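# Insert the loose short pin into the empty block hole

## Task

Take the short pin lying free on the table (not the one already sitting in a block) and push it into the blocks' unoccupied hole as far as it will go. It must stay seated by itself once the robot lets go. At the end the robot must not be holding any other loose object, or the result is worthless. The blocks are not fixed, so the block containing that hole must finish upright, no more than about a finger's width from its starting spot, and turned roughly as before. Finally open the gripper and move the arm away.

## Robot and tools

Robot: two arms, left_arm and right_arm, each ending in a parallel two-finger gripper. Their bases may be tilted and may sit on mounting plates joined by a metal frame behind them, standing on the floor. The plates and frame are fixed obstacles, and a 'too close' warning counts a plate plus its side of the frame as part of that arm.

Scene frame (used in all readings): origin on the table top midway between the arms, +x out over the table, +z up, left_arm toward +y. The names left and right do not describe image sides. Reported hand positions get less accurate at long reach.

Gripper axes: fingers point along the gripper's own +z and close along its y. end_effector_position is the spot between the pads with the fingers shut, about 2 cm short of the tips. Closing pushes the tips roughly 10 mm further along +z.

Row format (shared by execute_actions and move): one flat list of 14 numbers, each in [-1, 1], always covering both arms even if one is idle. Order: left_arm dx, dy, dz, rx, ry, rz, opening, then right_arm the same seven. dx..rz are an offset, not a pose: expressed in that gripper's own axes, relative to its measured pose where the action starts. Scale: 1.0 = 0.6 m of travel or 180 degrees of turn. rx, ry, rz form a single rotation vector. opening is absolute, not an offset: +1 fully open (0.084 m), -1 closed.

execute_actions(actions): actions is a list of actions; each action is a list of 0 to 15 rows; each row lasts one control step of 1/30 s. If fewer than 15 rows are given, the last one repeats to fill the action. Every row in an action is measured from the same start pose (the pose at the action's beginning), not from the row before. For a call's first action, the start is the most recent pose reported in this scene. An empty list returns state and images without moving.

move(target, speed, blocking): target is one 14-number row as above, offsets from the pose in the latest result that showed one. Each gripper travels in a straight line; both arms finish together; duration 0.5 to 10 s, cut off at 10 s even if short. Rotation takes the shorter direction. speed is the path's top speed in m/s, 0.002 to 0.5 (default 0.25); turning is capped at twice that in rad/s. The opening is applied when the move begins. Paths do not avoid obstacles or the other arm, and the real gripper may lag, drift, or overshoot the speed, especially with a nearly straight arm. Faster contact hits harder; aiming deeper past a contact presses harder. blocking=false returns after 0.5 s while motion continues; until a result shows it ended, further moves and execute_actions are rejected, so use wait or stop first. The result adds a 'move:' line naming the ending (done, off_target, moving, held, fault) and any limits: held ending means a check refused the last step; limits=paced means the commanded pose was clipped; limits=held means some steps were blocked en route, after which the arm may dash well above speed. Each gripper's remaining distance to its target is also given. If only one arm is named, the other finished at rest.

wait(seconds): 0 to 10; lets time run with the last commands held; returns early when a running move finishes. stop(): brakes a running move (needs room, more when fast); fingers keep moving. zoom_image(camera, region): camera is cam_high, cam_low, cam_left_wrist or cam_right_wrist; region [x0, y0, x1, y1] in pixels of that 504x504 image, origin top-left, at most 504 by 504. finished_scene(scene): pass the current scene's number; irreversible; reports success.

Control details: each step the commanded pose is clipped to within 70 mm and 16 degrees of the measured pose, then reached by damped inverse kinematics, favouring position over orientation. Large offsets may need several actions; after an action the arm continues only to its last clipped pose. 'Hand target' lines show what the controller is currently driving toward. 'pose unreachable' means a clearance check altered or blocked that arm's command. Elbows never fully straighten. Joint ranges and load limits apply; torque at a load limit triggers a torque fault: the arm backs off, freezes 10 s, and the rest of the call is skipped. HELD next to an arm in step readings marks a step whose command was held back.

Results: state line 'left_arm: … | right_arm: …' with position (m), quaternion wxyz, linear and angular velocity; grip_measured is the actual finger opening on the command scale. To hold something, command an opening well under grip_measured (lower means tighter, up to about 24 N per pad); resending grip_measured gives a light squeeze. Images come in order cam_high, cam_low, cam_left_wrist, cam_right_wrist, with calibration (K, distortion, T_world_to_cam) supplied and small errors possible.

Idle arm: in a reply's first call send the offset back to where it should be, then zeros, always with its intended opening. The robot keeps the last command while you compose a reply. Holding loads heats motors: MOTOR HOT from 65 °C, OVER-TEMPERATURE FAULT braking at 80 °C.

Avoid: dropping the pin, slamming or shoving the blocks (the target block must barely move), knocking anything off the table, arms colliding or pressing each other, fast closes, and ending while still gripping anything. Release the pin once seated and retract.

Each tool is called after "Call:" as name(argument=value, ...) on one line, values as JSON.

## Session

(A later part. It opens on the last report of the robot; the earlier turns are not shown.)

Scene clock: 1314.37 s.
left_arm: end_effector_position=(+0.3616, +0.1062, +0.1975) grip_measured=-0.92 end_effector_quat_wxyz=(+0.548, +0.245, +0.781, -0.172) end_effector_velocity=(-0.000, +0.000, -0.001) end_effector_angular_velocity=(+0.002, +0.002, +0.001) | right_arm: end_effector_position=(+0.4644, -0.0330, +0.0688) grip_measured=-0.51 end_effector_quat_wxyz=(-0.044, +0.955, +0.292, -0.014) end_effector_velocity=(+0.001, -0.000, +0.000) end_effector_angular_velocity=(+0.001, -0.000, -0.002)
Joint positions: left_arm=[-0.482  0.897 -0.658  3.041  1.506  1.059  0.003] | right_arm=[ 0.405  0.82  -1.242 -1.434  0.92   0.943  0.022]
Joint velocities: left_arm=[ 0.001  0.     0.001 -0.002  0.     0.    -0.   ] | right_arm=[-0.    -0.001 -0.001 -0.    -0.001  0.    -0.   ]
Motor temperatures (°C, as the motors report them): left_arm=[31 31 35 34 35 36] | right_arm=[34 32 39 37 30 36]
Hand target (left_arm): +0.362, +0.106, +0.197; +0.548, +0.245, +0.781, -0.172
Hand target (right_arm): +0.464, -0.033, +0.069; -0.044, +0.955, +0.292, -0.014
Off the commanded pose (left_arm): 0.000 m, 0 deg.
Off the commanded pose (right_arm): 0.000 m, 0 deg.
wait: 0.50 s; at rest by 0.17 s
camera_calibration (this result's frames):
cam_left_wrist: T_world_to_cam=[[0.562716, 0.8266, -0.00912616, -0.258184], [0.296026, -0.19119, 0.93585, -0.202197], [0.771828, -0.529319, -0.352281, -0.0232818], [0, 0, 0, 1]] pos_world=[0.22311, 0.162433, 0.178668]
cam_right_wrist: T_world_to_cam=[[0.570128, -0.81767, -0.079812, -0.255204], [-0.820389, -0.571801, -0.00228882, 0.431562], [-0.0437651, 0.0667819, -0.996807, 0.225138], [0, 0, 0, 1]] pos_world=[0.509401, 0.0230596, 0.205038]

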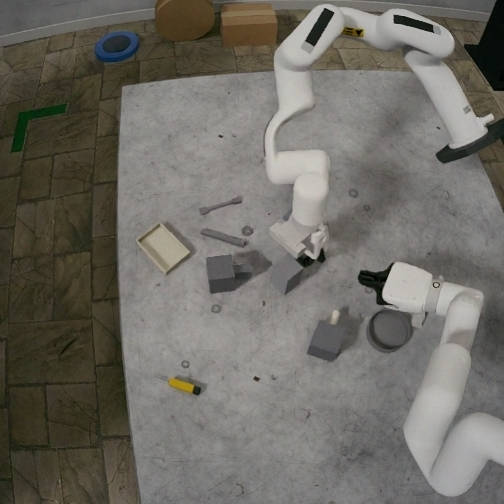

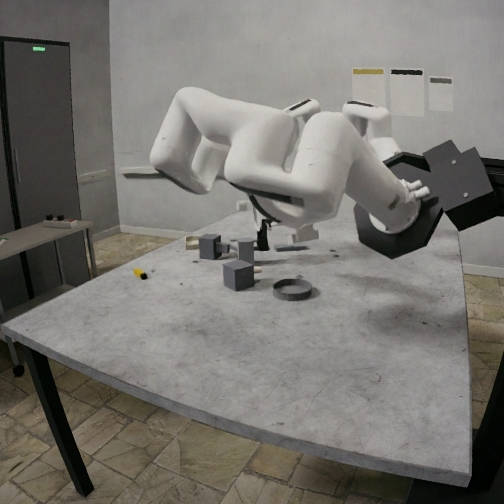

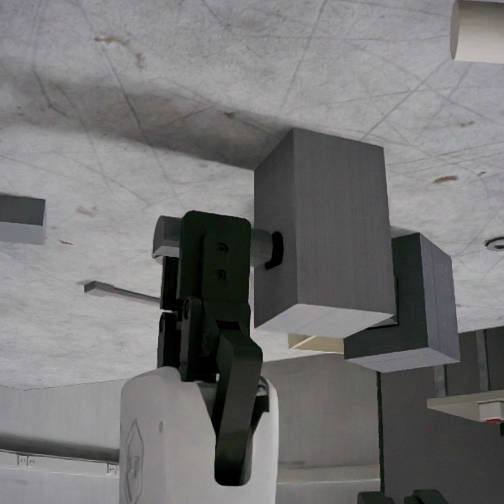

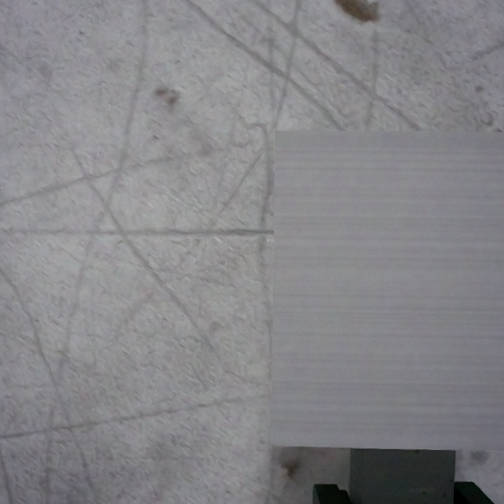

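Call:
execute_actions(actions=[[[0,0,0,0,0,0,-0.9,0.0005,0,0,0,0,0,-1],[0,0,0,0,0,0,-0.9,0.0014,0,0,0,0,0,-1],[0,0,0,0,0,0,-0.9,0.0026,0,0,0,0,0,-1],[0,0,0,0,0,0,-0.9,0.0038,0,0,0,0,0,-1],[0,0,0,0,0,0,-0.9,0.0050,0,0,0,0,0,-1],[0,0,0,0,0,0,-0.9,0.0062,0,0,0,0,0,-1],[0,0,0,0,0,0,-0.9,0.0073,0,0,0,0,0,-1],[0,0,0,0,0,0,-0.9,0.0084,0,0,0,0,0,-1],[0,0,0,0,0,0,-0.9,0.0095,0,0,0,0,0,-1],[0,0,0,0,0,0,-0.9,0.0105,0,0,0,0,0,-1],[0,0,0,0,0,0,-0.9,0.0115,0,0,0,0,0,-1],[0,0,0,0,0,0,-0.9,0.0124,0,0,0,0,0,-1],[0,0,0,0,0,0,-0.9,0.0130,0,0,0,0,0,-1],[0,0,0,0,0,0,-0.9,0.0133,0,0,0,0,0,-1]]])

Call:
wait(seconds=0.4)

Call:
zoom_image(camera="cam_left_wrist", region=[250, 215, 310, 285])

Scene clock: 1357.57 s.
left_arm: end_effector_position=(+0.3616, +0.1062, +0.1975) grip_measured=-0.92 end_effector_quat_wxyz=(+0.548, +0.245, +0.781, -0.172) end_effector_velocity=(+0.001, +0.000, +0.000) end_effector_angular_velocity=(-0.000, -0.001, +0.002) | right_arm: end_effector_position=(+0.4706, -0.0288, +0.0688) grip_measured=-0.51 end_effector_quat_wxyz=(-0.044, +0.955, +0.292, -0.014) end_effector_velocity=(+0.008, +0.006, -0.000) end_effector_angular_velocity=(-0.001, +0.001, +0.001)
Joint positions: left_arm=[-0.482  0.897 -0.658  3.041  1.506  1.059  0.003] | right_arm=[ 0.409  0.836 -1.271 -1.421  0.924  0.927  0.022]
Joint velocities: left_arm=[ 0.    -0.    -0.001 -0.     0.001 -0.    -0.   ] | right_arm=[ 0.006  0.022 -0.039  0.019  0.006 -0.022 -0.   ]
Motor temperatures (°C, as the motors report them): left_arm=[31 31 35 34 35 36] | right_arm=[34 32 39 37 30 36]
Hand target (left_arm): +0.362, +0.106, +0.197; +0.548, +0.245, +0.781, -0.172
Hand target (right_arm): +0.471, -0.029, +0.069; -0.044, +0.955, +0.292, -0.014
Off the commanded pose (left_arm): 0.000 m, 0 deg.
Off the commanded pose (right_arm): 0.001 m, 0 deg.
Step readings (end_effector_position):
0: left_arm (+0.3616, +0.1062, +0.1975) | right_arm (+0.4644, -0.0330, +0.0688)
1: left_arm (+0.3616, +0.1062, +0.1975) | right_arm (+0.4644, -0.0330, +0.0688)
2: left_arm (+0.3616, +0.1062, +0.1975) | right_arm (+0.4645, -0.0330, +0.0688)
4: left_arm (+0.3616, +0.1062, +0.1975) | right_arm (+0.4649, -0.0327, +0.0687)
8: left_arm (+0.3616, +0.1062, +0.1975) | right_arm (+0.4671, -0.0312, +0.0688)
15: end_effector_position above
camera_calibration (this result's frames):
cam_left_wrist: T_world_to_cam=[[0.562716, 0.8266, -0.00912612, -0.258184], [0.296026, -0.19119, 0.93585, -0.202197], [0.771829, -0.529319, -0.352281, -0.0232819], [0, 0, 0, 1]] pos_world=[0.22311, 0.162433, 0.178668]
cam_right_wrist: T_world_to_cam=[[0.570079, -0.817704, -0.0798082, -0.255291], [-0.820428, -0.571745, -0.00239335, 0.439045], [-0.0436728, 0.0668413, -0.996807, 0.225107], [0, 0, 0, 1]] pos_world=[0.515572, 0.0272223, 0.205064]

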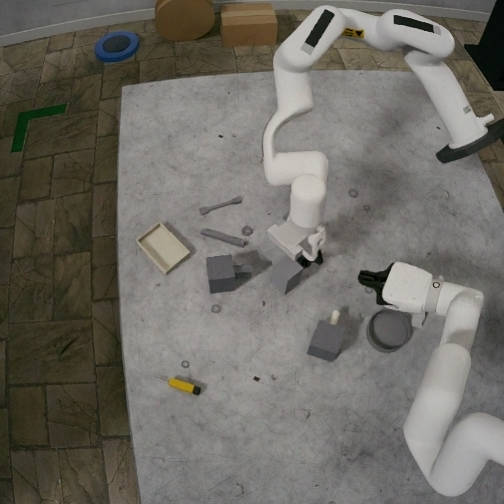

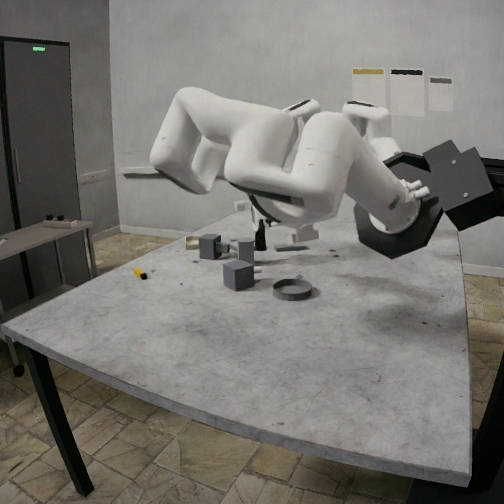

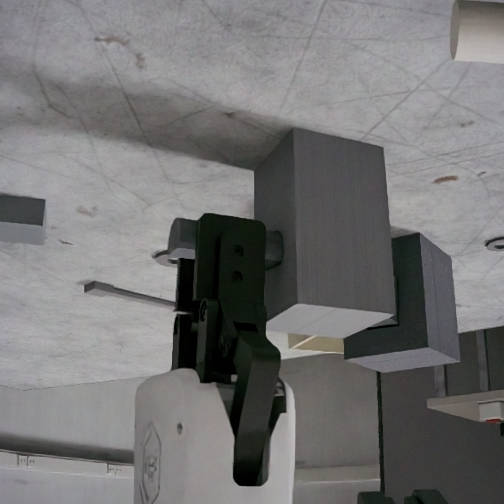

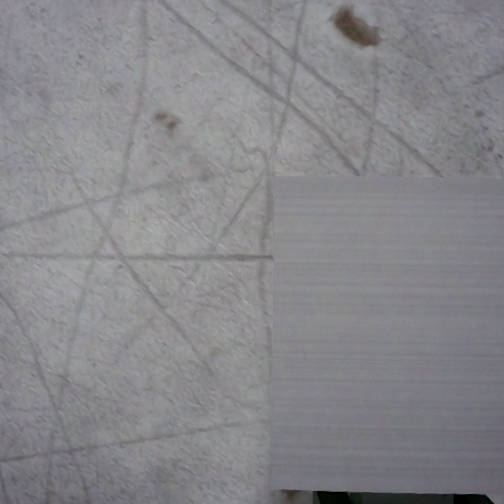

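Scene clock: 1357.97 s.
left_arm: end_effector_position=(+0.3616, +0.1062, +0.1975) grip_measured=-0.92 end_effector_quat_wxyz=(+0.548, +0.245, +0.781, -0.172) end_effector_velocity=(-0.001, -0.000, +0.001) end_effector_angular_velocity=(-0.001, -0.001, -0.002) | right_arm: end_effector_position=(+0.4710, -0.0286, +0.0687) grip_measured=-0.51 end_effector_quat_wxyz=(-0.044, +0.955, +0.292, -0.014) end_effector_velocity=(-0.000, +0.000, -0.000) end_effector_angular_velocity=(-0.000, +0.001, -0.000)
Joint positions: left_arm=[-0.482  0.897 -0.658  3.041  1.506  1.059  0.003] | right_arm=[ 0.41   0.837 -1.273 -1.42   0.924  0.926  0.022]
Joint velocities: left_arm=[-0.001  0.     0.001  0.002 -0.     0.    -0.   ] | right_arm=[ 0.     0.001 -0.001  0.001  0.     0.     0.   ]
Motor temperatures (°C, as the motors report them): left_arm=[31 31 35 34 35 36] | right_arm=[34 32 39 37 30 36]
Hand target (left_arm): +0.362, +0.106, +0.197; +0.548, +0.245, +0.781, -0.172
Hand target (right_arm): +0.471, -0.029, +0.069; -0.044, +0.955, +0.292, -0.014
Off the commanded pose (left_arm): 0.000 m, 0 deg.
Off the commanded pose (right_arm): 0.000 m, 0 deg.
wait: 0.40 s; at rest by 0.17 s
camera_calibration (this result's frames):
cam_left_wrist: T_world_to_cam=[[0.562716, 0.8266, -0.00912642, -0.258184], [0.296027, -0.19119, 0.93585, -0.202197], [0.771828, -0.529319, -0.352281, -0.0232817], [0, 0, 0, 1]] pos_world=[0.22311, 0.162433, 0.178668]
cam_right_wrist: T_world_to_cam=[[0.570123, -0.817675, -0.0798006, -0.255333], [-0.820391, -0.571799, -0.00223538, 0.439502], [-0.0438021, 0.0667421, -0.996808, 0.225133], [0, 0, 0, 1]] pos_world=[0.515996, 0.0275009, 0.205021]

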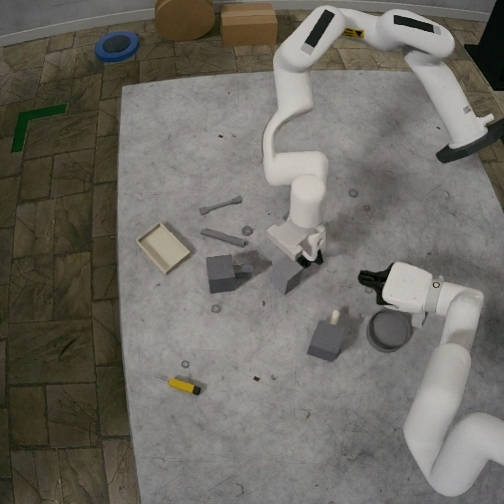

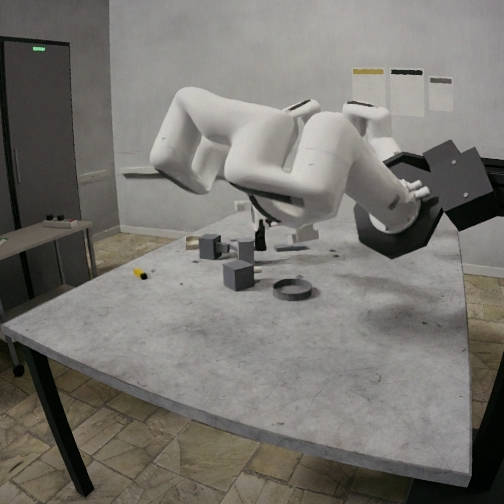

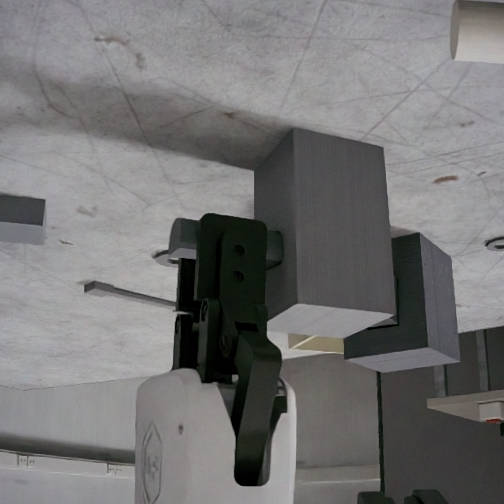

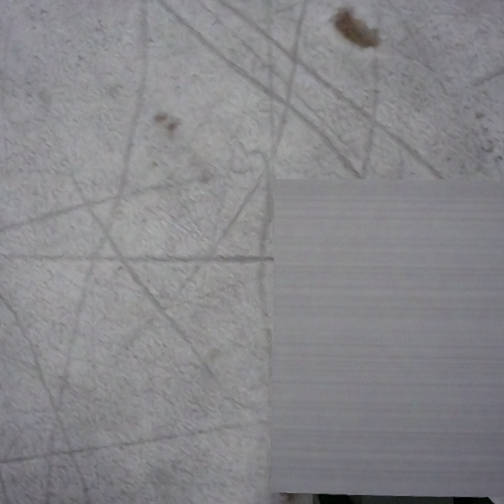

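Region (250, 215, 310, 285) of cam_left_wrist's 504x504 image, scaled by 7.200, with more detail than that image has; it fills the left 432 columns of this view, and the rest is white.

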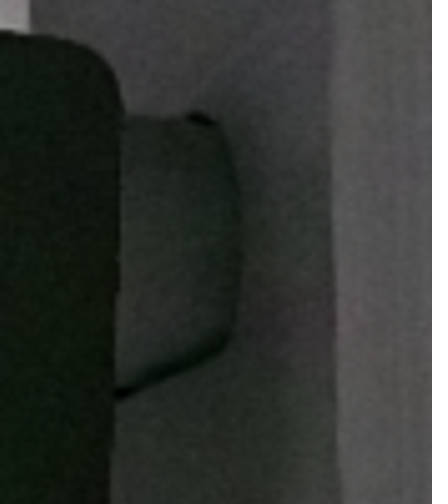

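Call:
execute_actions(actions=[[[0,0,0,0,0,0,-0.9,0.0006,0,0,0,0,0,-1],[0,0,0,0,0,0,-0.9,0.0016,0,0,0,0,0,-1],[0,0,0,0,0,0,-0.9,0.0029,0,0,0,0,0,-1],[0,0,0,0,0,0,-0.9,0.0043,0,0,0,0,0,-1],[0,0,0,0,0,0,-0.9,0.0057,0,0,0,0,0,-1],[0,0,0,0,0,0,-0.9,0.0071,0,0,0,0,0,-1],[0,0,0,0,0,0,-0.9,0.0085,0,0,0,0,0,-1],[0,0,0,0,0,0,-0.9,0.0099,0,0,0,0,0,-1],[0,0,0,0,0,0,-0.9,0.0113,0,0,0,0,0,-1],[0,0,0,0,0,0,-0.9,0.0126,0,0,0,0,0,-1],[0,0,0,0,0,0,-0.9,0.0138,0,0,0,0,0,-1],[0,0,0,0,0,0,-0.9,0.0148,0,0,0,0,0,-1],[0,0,0,0,0,0,-0.9,0.0155,0,0,0,0,0,-1],[0,0,0,0,0,0,-0.9,0.0158,0,0,0,0,0,-1]]])

Call:
wait(seconds=0.4)

Call:
zoom_image(camera="cam_left_wrist", region=[170, 200, 330, 360])

Scene clock: 1409.50 s.
left_arm: end_effector_position=(+0.3616, +0.1062, +0.1975) grip_measured=-0.92 end_effector_quat_wxyz=(+0.548, +0.245, +0.781, -0.172) end_effector_velocity=(+0.000, +0.000, -0.000) end_effector_angular_velocity=(+0.001, +0.001, +0.001) | right_arm: end_effector_position=(+0.4784, -0.0236, +0.0688) grip_measured=-0.51 end_effector_quat_wxyz=(-0.044, +0.955, +0.292, -0.014) end_effector_velocity=(+0.009, +0.007, -0.000) end_effector_angular_velocity=(-0.001, +0.001, +0.000)
Joint positions: left_arm=[-0.482  0.897 -0.658  3.041  1.506  1.059  0.003] | right_arm=[ 0.415  0.856 -1.308 -1.404  0.929  0.907  0.022]
Joint velocities: left_arm=[ 0.001 -0.     0.    -0.001 -0.    -0.     0.   ] | right_arm=[ 0.007  0.027 -0.047  0.023  0.008 -0.026  0.   ]
Motor temperatures (°C, as the motors report them): left_arm=[31 31 35 34 35 36] | right_arm=[34 32 39 37 30 36]
Hand target (left_arm): +0.362, +0.106, +0.197; +0.548, +0.245, +0.781, -0.172
Hand target (right_arm): +0.479, -0.023, +0.069; -0.044, +0.955, +0.292, -0.014
Off the commanded pose (left_arm): 0.000 m, 0 deg.
Off the commanded pose (right_arm): 0.001 m, 0 deg.
Step readings (end_effector_position):
0: left_arm (+0.3616, +0.1062, +0.1975) | right_arm (+0.4710, -0.0286, +0.0688)
1: left_arm (+0.3616, +0.1062, +0.1975) | right_arm (+0.4710, -0.0286, +0.0688)
2: left_arm (+0.3616, +0.1062, +0.1975) | right_arm (+0.4711, -0.0285, +0.0687)
4: left_arm (+0.3616, +0.1062, +0.1975) | right_arm (+0.4716, -0.0282, +0.0687)
8: left_arm (+0.3616, +0.1062, +0.1975) | right_arm (+0.4741, -0.0265, +0.0688)
15: end_effector_position above
camera_calibration (this result's frames):
cam_left_wrist: T_world_to_cam=[[0.562716, 0.8266, -0.00912639, -0.258184], [0.296027, -0.19119, 0.93585, -0.202197], [0.771828, -0.529319, -0.352281, -0.0232818], [0, 0, 0, 1]] pos_world=[0.22311, 0.162433, 0.178668]
cam_right_wrist: T_world_to_cam=[[0.570053, -0.817723, -0.0797986, -0.255432], [-0.820447, -0.571718, -0.0023982, 0.44844], [-0.0436612, 0.0668376, -0.996808, 0.225092], [0, 0, 0, 1]] pos_world=[0.523358, 0.032464, 0.205066]

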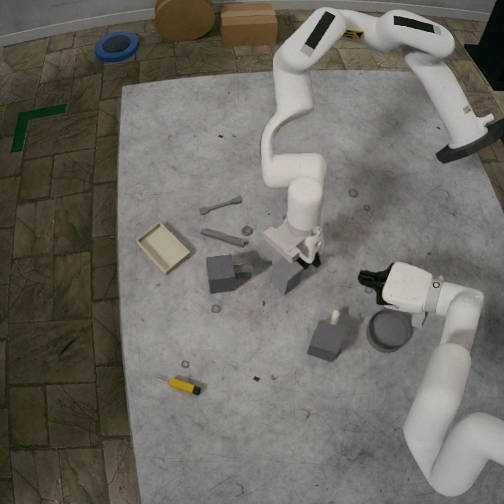

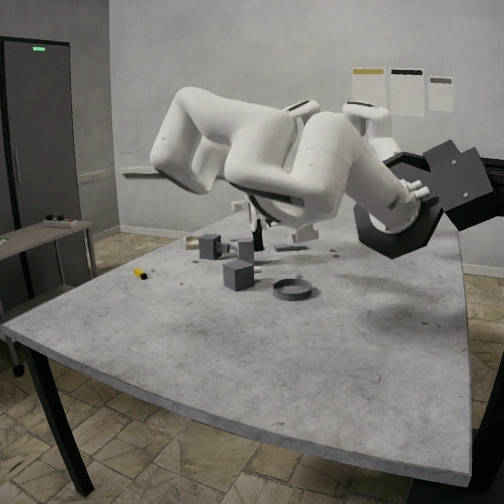

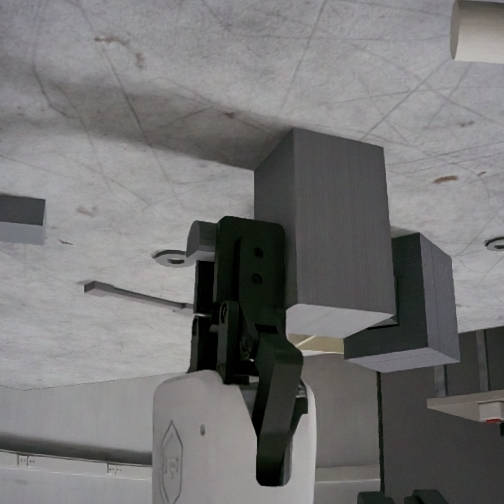

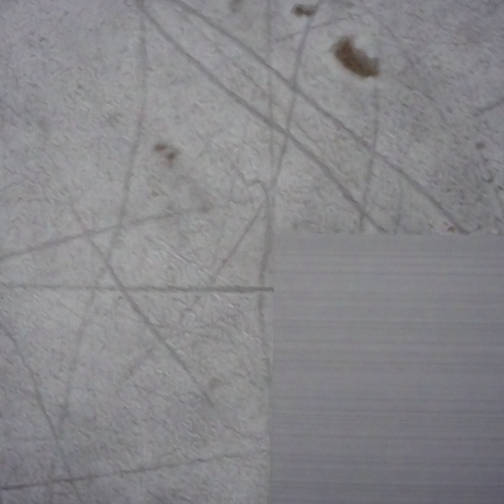

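Scene clock: 1409.90 s.
left_arm: end_effector_position=(+0.3616, +0.1062, +0.1975) grip_measured=-0.92 end_effector_quat_wxyz=(+0.548, +0.245, +0.781, -0.172) end_effector_velocity=(-0.000, -0.000, +0.000) end_effector_angular_velocity=(-0.000, +0.000, -0.001) | right_arm: end_effector_position=(+0.4788, -0.0233, +0.0687) grip_measured=-0.51 end_effector_quat_wxyz=(-0.044, +0.955, +0.292, -0.014) end_effector_velocity=(+0.000, -0.000, -0.000) end_effector_angular_velocity=(-0.000, +0.000, -0.000)
Joint positions: left_arm=[-0.482  0.897 -0.658  3.041  1.506  1.059  0.003] | right_arm=[ 0.415  0.857 -1.311 -1.403  0.929  0.905  0.022]
Joint velocities: left_arm=[-0. -0.  0.  0. -0. -0. -0.] | right_arm=[-0. -0. -0.  0.  0. -0. -0.]
Motor temperatures (°C, as the motors report them): left_arm=[31 31 35 34 35 36] | right_arm=[34 32 39 37 30 36]
Hand target (left_arm): +0.362, +0.106, +0.197; +0.548, +0.245, +0.781, -0.172
Hand target (right_arm): +0.479, -0.023, +0.069; -0.044, +0.955, +0.292, -0.014
Off the commanded pose (left_arm): 0.000 m, 0 deg.
Off the commanded pose (right_arm): 0.000 m, 0 deg.
wait: 0.40 s; at rest by 0.17 s
camera_calibration (this result's frames):
cam_left_wrist: T_world_to_cam=[[0.562716, 0.8266, -0.00912643, -0.258184], [0.296027, -0.19119, 0.93585, -0.202197], [0.771828, -0.529319, -0.352281, -0.0232817], [0, 0, 0, 1]] pos_world=[0.22311, 0.162433, 0.178668]
cam_right_wrist: T_world_to_cam=[[0.570114, -0.817682, -0.0797887, -0.255486], [-0.820395, -0.571794, -0.00217369, 0.448935], [-0.0438453, 0.0666975, -0.996809, 0.225128], [0, 0, 0, 1]] pos_world=[0.523832, 0.0327763, 0.205001]

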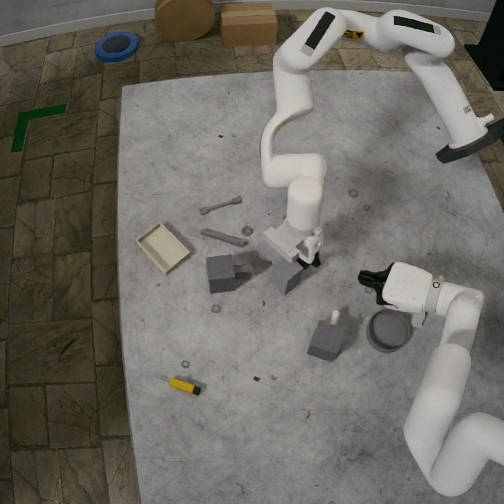

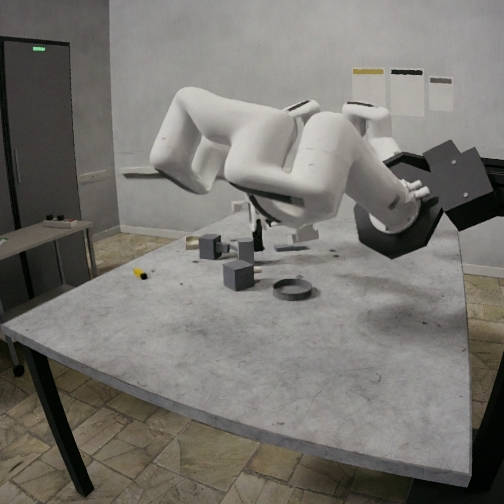

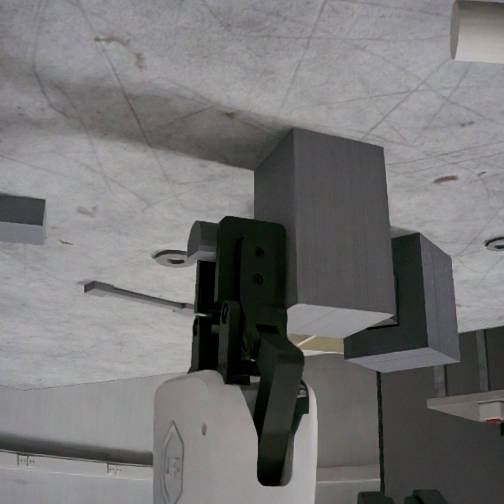

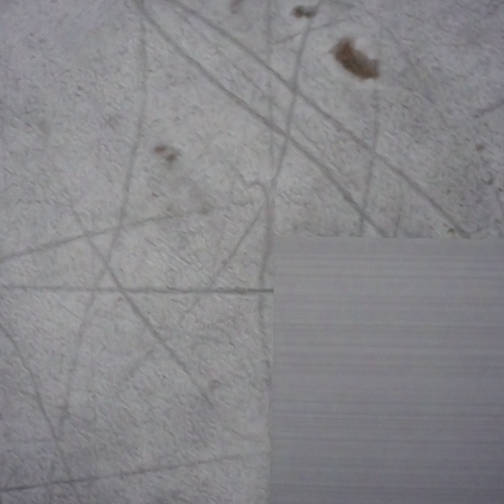

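Region (170, 200, 330, 360) of cam_left_wrist's 504x504 image, scaled by 3.150, with more detail than that image has.

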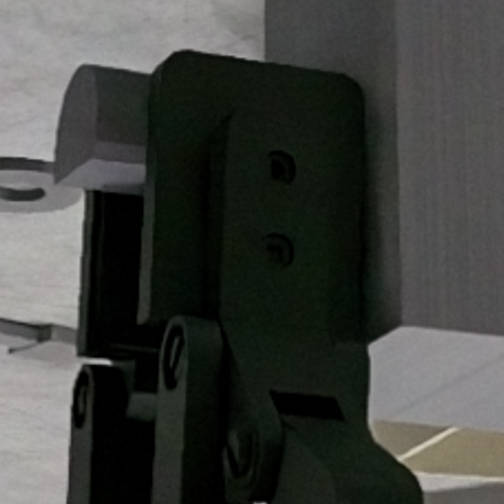

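Call:
execute_actions(actions=[[[0,0,0,0,0,0,-0.9,-0.0001,0,0.0001,0,0.0008,0,-1],[0,0,0,0,0,0,-0.9,-0.0002,0,0.0004,0,0.0027,0,-1],[0,0,0,0,0,0,-0.9,-0.0004,0,0.0007,0,0.0056,0,-1],[0,0,0,0,0,0,-0.9,-0.0006,0,0.0012,0,0.0091,0,-1],[0,0,0,0,0,0,-0.9,-0.0008,0,0.0017,0,0.0129,0,-1],[0,0,0,0,0,0,-0.9,-0.0011,0,0.0022,0,0.0168,0,-1],[0,0,0,0,0,0,-0.9,-0.0013,0,0.0027,0,0.0207,0,-1],[0,0,0,0,0,0,-0.9,-0.0016,0,0.0032,0,0.0246,0,-1],[0,0,0,0,0,0,-0.9,-0.0018,0,0.0037,0,0.0284,0,-1],[0,0,0,0,0,0,-0.9,-0.0021,0,0.0041,0,0.0319,0,-1],[0,0,0,0,0,0,-0.9,-0.0022,0,0.0045,0,0.0349,0,-1],[0,0,0,0,0,0,-0.9,-0.0024,0,0.0048,0,0.0372,0,-1],[0,0,0,0,0,0,-0.9,-0.0025,0,0.0049,0,0.0385,0,-1],[0,0,0,0,0,0,-0.9,-0.0025,0,0.0050,0,0.0389,0,-1]]])

Call:
wait(seconds=0.4)

Call:
zoom_image(camera="cam_left_wrist", region=[170, 190, 330, 350])

Scene clock: 1425.13 s.
left_arm: end_effector_position=(+0.3616, +0.1062, +0.1975) grip_measured=-0.92 end_effector_quat_wxyz=(+0.548, +0.245, +0.781, -0.172) end_effector_velocity=(+0.001, +0.000, -0.000) end_effector_angular_velocity=(+0.001, -0.000, +0.001) | right_arm: end_effector_position=(+0.4771, -0.0239, +0.0660) grip_measured=-0.51 end_effector_quat_wxyz=(-0.061, +0.954, +0.290, +0.038) end_effector_velocity=(-0.001, -0.002, -0.007) end_effector_angular_velocity=(+0.091, -0.153, -0.025)
Joint positions: left_arm=[-0.482  0.897 -0.658  3.041  1.506  1.059  0.003] | right_arm=[ 0.381  0.817 -1.227 -1.583  0.848  1.031  0.022]
Joint velocities: left_arm=[ 0.     0.    -0.001 -0.001 -0.     0.001  0.   ] | right_arm=[-0.056 -0.051  0.114 -0.32  -0.104  0.232  0.   ]
Motor temperatures (°C, as the motors report them): left_arm=[31 31 35 34 35 36] | right_arm=[34 32 39 37 30 36]
Hand target (left_arm): +0.362, +0.106, +0.197; +0.548, +0.245, +0.781, -0.172
Hand target (right_arm): +0.477, -0.024, +0.066; -0.062, +0.954, +0.289, +0.044
Off the commanded pose (left_arm): 0.000 m, 0 deg.
Off the commanded pose (right_arm): 0.000 m, 1 deg.
Step readings (end_effector_position):
0: left_arm (+0.3616, +0.1062, +0.1975) | right_arm (+0.4788, -0.0233, +0.0687)
1: left_arm (+0.3616, +0.1062, +0.1975) | right_arm (+0.4788, -0.0233, +0.0687)
2: left_arm (+0.3616, +0.1062, +0.1975) | right_arm (+0.4788, -0.0233, +0.0687)
4: left_arm (+0.3616, +0.1062, +0.1975) | right_arm (+0.4789, -0.0232, +0.0687)
8: left_arm (+0.3616, +0.1062, +0.1975) | right_arm (+0.4782, -0.0233, +0.0679)
15: end_effector_position above
camera_calibration (this result's frames):
cam_left_wrist: T_world_to_cam=[[0.562716, 0.8266, -0.00912647, -0.258184], [0.296027, -0.19119, 0.93585, -0.202197], [0.771828, -0.529319, -0.352282, -0.0232816], [0, 0, 0, 1]] pos_world=[0.22311, 0.162433, 0.178668]
cam_right_wrist: T_world_to_cam=[[0.569998, -0.81775, -0.0799236, -0.255075], [-0.820299, -0.560798, -0.112319, 0.454652], [0.0470276, 0.129583, -0.990453, 0.180046], [0, 0, 0, 1]] pos_world=[0.509876, 0.0230491, 0.209006]

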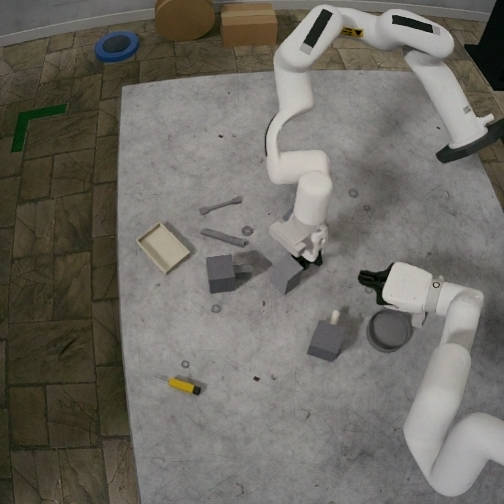

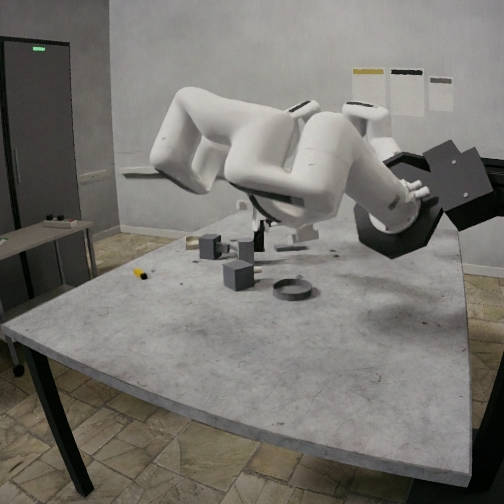

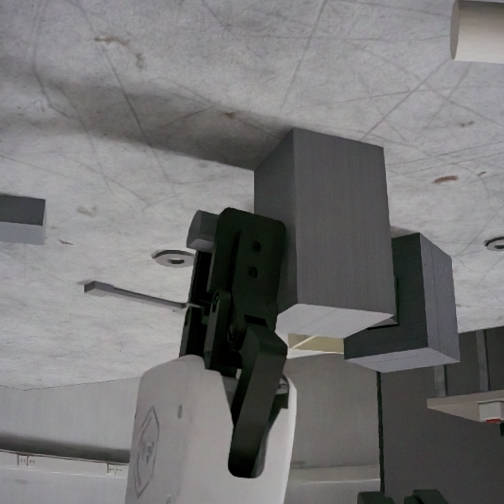

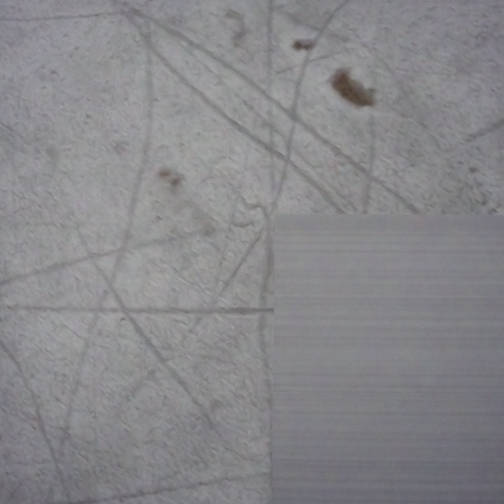

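Scene clock: 1425.53 s.
left_arm: end_effector_position=(+0.3616, +0.1062, +0.1975) grip_measured=-0.92 end_effector_quat_wxyz=(+0.548, +0.245, +0.781, -0.172) end_effector_velocity=(-0.000, -0.000, +0.000) end_effector_angular_velocity=(-0.000, -0.001, -0.001) | right_arm: end_effector_position=(+0.4775, -0.0237, +0.0658) grip_measured=-0.51 end_effector_quat_wxyz=(-0.062, +0.954, +0.289, +0.044) end_effector_velocity=(-0.001, +0.000, -0.000) end_effector_angular_velocity=(+0.001, +0.001, +0.000)
Joint positions: left_arm=[-0.482  0.897 -0.658  3.041  1.506  1.059  0.003] | right_arm=[ 0.379  0.814 -1.222 -1.601  0.842  1.045  0.022]
Joint velocities: left_arm=[-0.001  0.     0.     0.    -0.     0.    -0.   ] | right_arm=[-0.001  0.001  0.001 -0.001 -0.002  0.001 -0.   ]
Motor temperatures (°C, as the motors report them): left_arm=[31 31 35 34 35 36] | right_arm=[34 32 39 37 30 36]
Hand target (left_arm): +0.362, +0.106, +0.197; +0.548, +0.245, +0.781, -0.172
Hand target (right_arm): +0.477, -0.024, +0.066; -0.062, +0.954, +0.289, +0.044
Off the commanded pose (left_arm): 0.000 m, 0 deg.
Off the commanded pose (right_arm): 0.000 m, 0 deg.
wait: 0.40 s; at rest by 0.20 s
camera_calibration (this result's frames):
cam_left_wrist: T_world_to_cam=[[0.562716, 0.8266, -0.00912647, -0.258184], [0.296026, -0.19119, 0.93585, -0.202197], [0.771828, -0.52932, -0.352281, -0.0232816], [0, 0, 0, 1]] pos_world=[0.22311, 0.162433, 0.178668]
cam_right_wrist: T_world_to_cam=[[0.568884, -0.818646, -0.0786672, -0.254798], [-0.820451, -0.558312, -0.123077, 0.455888], [0.0568359, 0.134559, -0.989274, 0.175252], [0, 0, 0, 1]] pos_world=[0.509024, 0.0223557, 0.209437]

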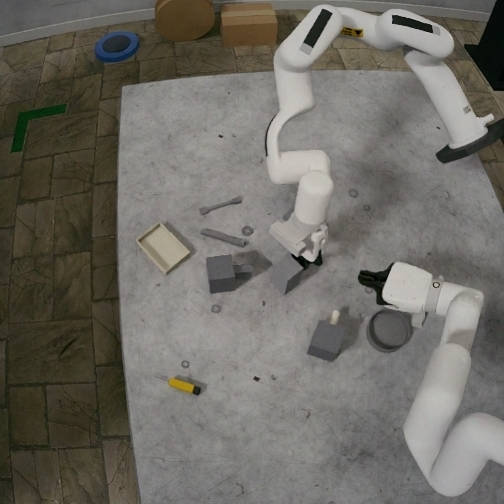

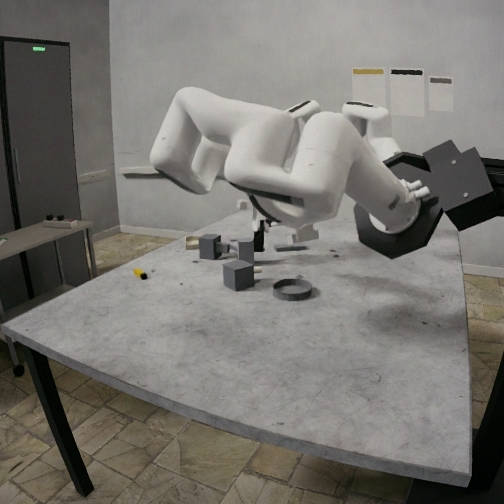

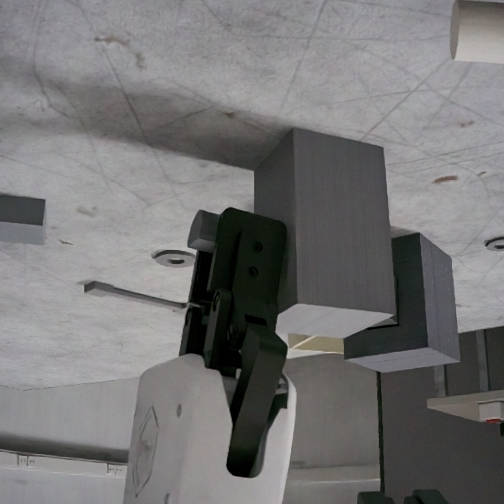

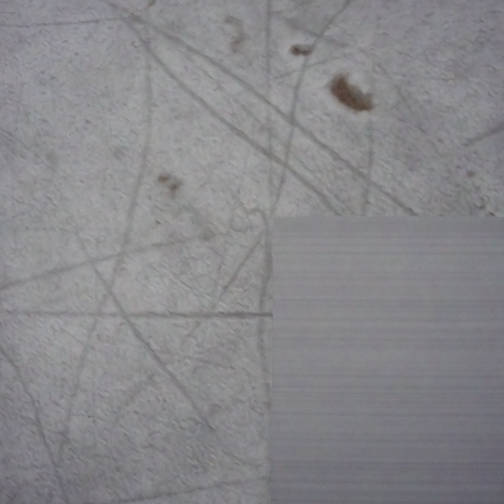

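Region (170, 190, 330, 350) of cam_left_wrist's 504x504 image, scaled by 3.150, with more detail than that image has.

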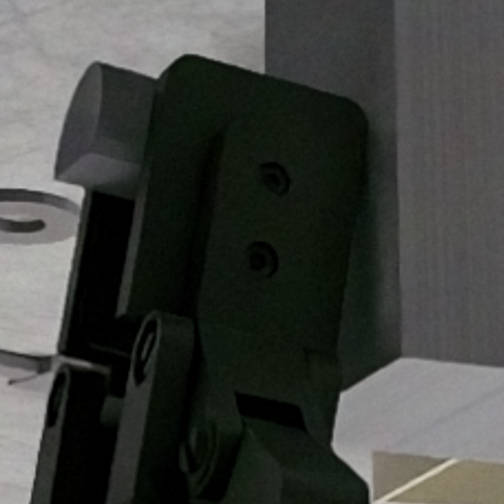

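Call:
execute_actions(actions=[[[0,0,0,0,0,0,-0.9,0,0,0,0,0,0,-0.6],[0,0,0,0,0,0,-0.9,0,0,0,0,0,0,-0.55],[0,0,0,0,0,0,-0.9,0,0,0,0,0,0,-0.52],[0,0,0,0,0,0,-0.9,0,0,0,0,0,0,-0.50],[0,0,0,0,0,0,-0.9,0,0,0,0,0,0,-0.485],[0,0,0,0,0,0,-0.9,0,0,0,0,0,0,-0.47],[0,0,0,0,0,0,-0.9,0,0,0,0,0,0,-0.46],[0,0,0,0,0,0,-0.9,0,0,0,0,0,0,-0.45],[0,0,0,0,0,0,-0.9,0,0,0,0,0,0,-0.44],[0,0,0,0,0,0,-0.9,0,0,0,0,0,0,-0.425],[0,0,0,0,0,0,-0.9,0,0,0,0,0,0,-0.41],[0,0,0,0,0,0,-0.9,0,0,0,0,0,0,-0.39],[0,0,0,0,0,0,-0.9,0,0,0,0,0,0,-0.37],[0,0,0,0,0,0,-0.9,0,0,0,0,0,0,-0.35],[0,0,0,0,0,0,-0.9,0,0,0,0,0,0,-0.33]]])

Call:
wait(seconds=0.4)

Call:
zoom_image(camera="cam_left_wrist", region=[170, 190, 330, 350])

Scene clock: 1439.33 s.
left_arm: end_effector_position=(+0.3616, +0.1062, +0.1975) grip_measured=-0.92 end_effector_quat_wxyz=(+0.548, +0.245, +0.781, -0.172) end_effector_velocity=(-0.001, -0.000, +0.000) end_effector_angular_velocity=(+0.000, +0.001, -0.003) | right_arm: end_effector_position=(+0.4775, -0.0237, +0.0659) grip_measured=-0.37 end_effector_quat_wxyz=(-0.062, +0.954, +0.289, +0.044) end_effector_velocity=(-0.001, -0.001, -0.001) end_effector_angular_velocity=(-0.003, +0.002, +0.000)
Joint positions: left_arm=[-0.482  0.897 -0.658  3.041  1.506  1.059  0.003] | right_arm=[ 0.379  0.814 -1.222 -1.601  0.842  1.045  0.028]
Joint velocities: left_arm=[-0.001  0.001  0.001 -0.    -0.001 -0.    -0.   ] | right_arm=[-0.001  0.001  0.001  0.     0.003  0.001  0.027]
Motor temperatures (°C, as the motors report them): left_arm=[31 31 35 34 35 36] | right_arm=[34 32 39 37 30 36]
Hand target (left_arm): +0.362, +0.106, +0.197; +0.548, +0.245, +0.781, -0.172
Hand target (right_arm): +0.477, -0.024, +0.066; -0.062, +0.954, +0.289, +0.044
Off the commanded pose (left_arm): 0.000 m, 0 deg.
Off the commanded pose (right_arm): 0.000 m, 0 deg.
Step readings (end_effector_position):
0: left_arm (+0.3616, +0.1062, +0.1975) | right_arm (+0.4774, -0.0238, +0.0658)
1: left_arm (+0.3616, +0.1062, +0.1975) | right_arm (+0.4774, -0.0238, +0.0658)
2: left_arm (+0.3616, +0.1062, +0.1975) | right_arm (+0.4774, -0.0238, +0.0658)
4: left_arm (+0.3616, +0.1062, +0.1975) | right_arm (+0.4775, -0.0237, +0.0658)
8: left_arm (+0.3616, +0.1062, +0.1975) | right_arm (+0.4776, -0.0237, +0.0660)
15: end_effector_position above
camera_calibration (this result's frames):
cam_left_wrist: T_world_to_cam=[[0.562716, 0.8266, -0.00912654, -0.258184], [0.296026, -0.19119, 0.93585, -0.202197], [0.771828, -0.52932, -0.352281, -0.0232816], [0, 0, 0, 1]] pos_world=[0.22311, 0.162433, 0.178668]
cam_right_wrist: T_world_to_cam=[[0.568905, -0.818629, -0.0787037, -0.25479], [-0.820428, -0.558305, -0.123264, 0.455966], [0.0569667, 0.134696, -0.989248, 0.175258], [0, 0, 0, 1]] pos_world=[0.509054, 0.0223827, 0.209525]

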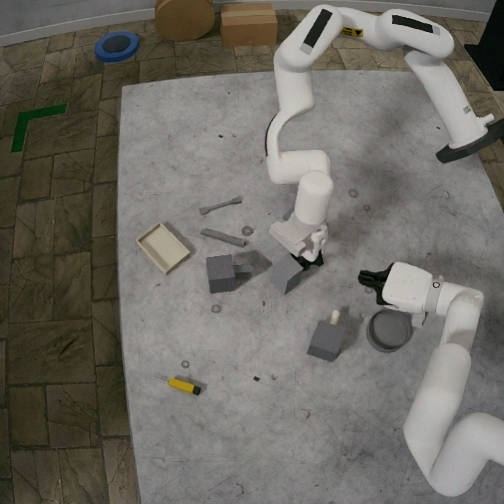

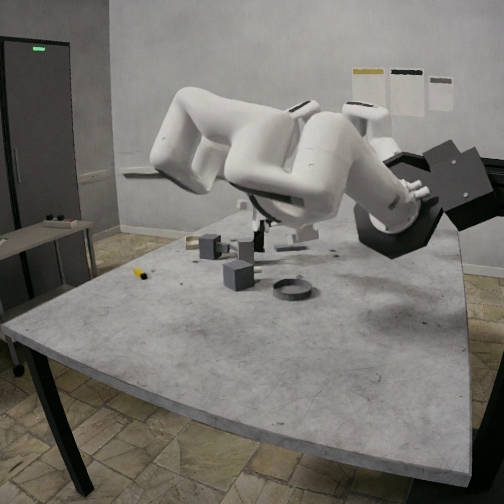

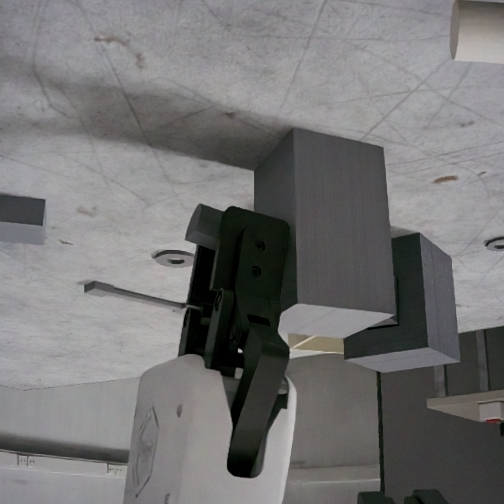

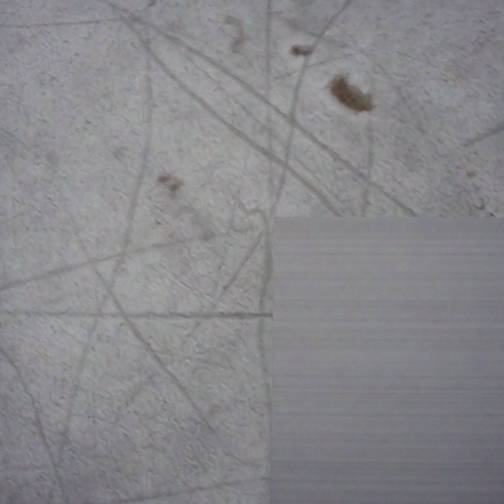

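Scene clock: 1439.73 s.
left_arm: end_effector_position=(+0.3616, +0.1062, +0.1975) grip_measured=-0.92 end_effector_quat_wxyz=(+0.548, +0.245, +0.781, -0.172) end_effector_velocity=(+0.000, +0.000, +0.000) end_effector_angular_velocity=(-0.001, -0.001, +0.000) | right_arm: end_effector_position=(+0.4775, -0.0237, +0.0658) grip_measured=-0.35 end_effector_quat_wxyz=(-0.062, +0.954, +0.289, +0.044) end_effector_velocity=(+0.001, -0.001, +0.000) end_effector_angular_velocity=(-0.000, -0.001, -0.002)
Joint positions: left_arm=[-0.482  0.897 -0.658  3.041  1.506  1.059  0.003] | right_arm=[ 0.379  0.814 -1.222 -1.601  0.842  1.045  0.029]
Joint velocities: left_arm=[ 0.001 -0.    -0.     0.002  0.001  0.    -0.   ] | right_arm=[-0.    -0.001 -0.    -0.001  0.     0.001  0.   ]
Motor temperatures (°C, as the motors report them): left_arm=[31 31 35 34 35 36] | right_arm=[34 32 39 37 30 36]
Hand target (left_arm): +0.362, +0.106, +0.197; +0.548, +0.245, +0.781, -0.172
Hand target (right_arm): +0.477, -0.024, +0.066; -0.062, +0.954, +0.289, +0.044
Off the commanded pose (left_arm): 0.000 m, 0 deg.
Off the commanded pose (right_arm): 0.000 m, 0 deg.
wait: 0.40 s; at rest by 0.23 s
camera_calibration (this result's frames):
cam_left_wrist: T_world_to_cam=[[0.562716, 0.8266, -0.00912651, -0.258184], [0.296026, -0.19119, 0.93585, -0.202197], [0.771828, -0.52932, -0.352281, -0.0232816], [0, 0, 0, 1]] pos_world=[0.22311, 0.162433, 0.178668]
cam_right_wrist: T_world_to_cam=[[0.568885, -0.818646, -0.0786677, -0.254799], [-0.82045, -0.558311, -0.12309, 0.455893], [0.056846, 0.134567, -0.989273, 0.175252], [0, 0, 0, 1]] pos_world=[0.509026, 0.0223572, 0.209443]

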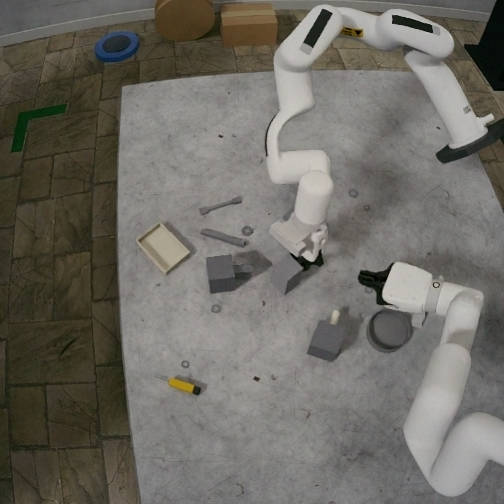

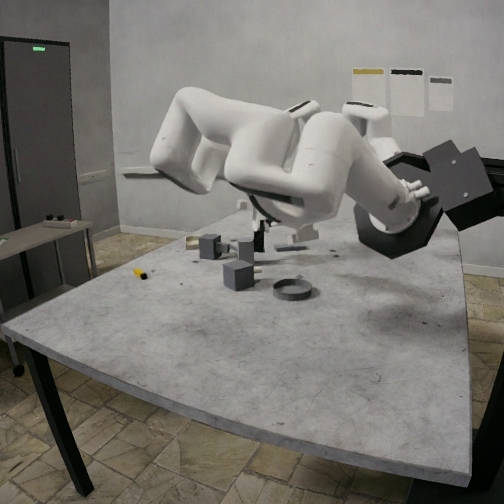

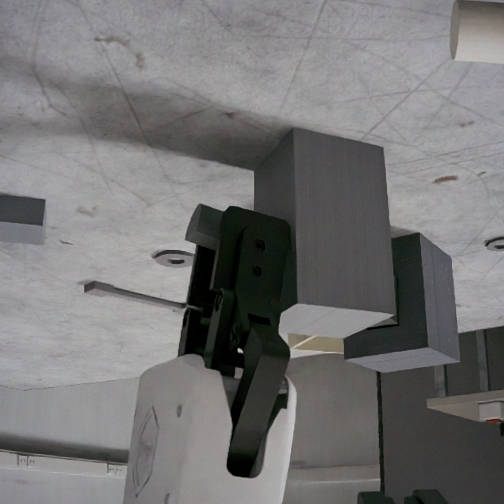

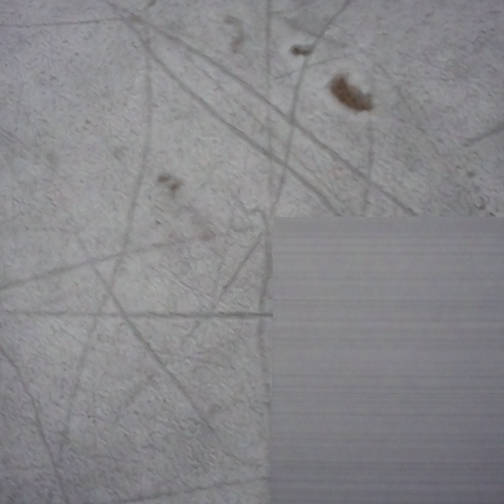

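Region (170, 190, 330, 350) of cam_left_wrist's 504x504 image, scaled by 3.150, with more detail than that image has.

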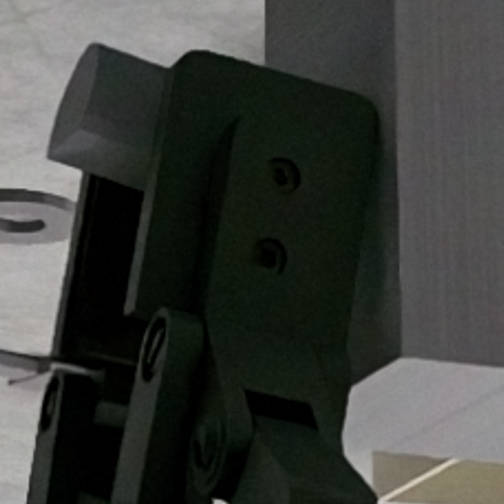

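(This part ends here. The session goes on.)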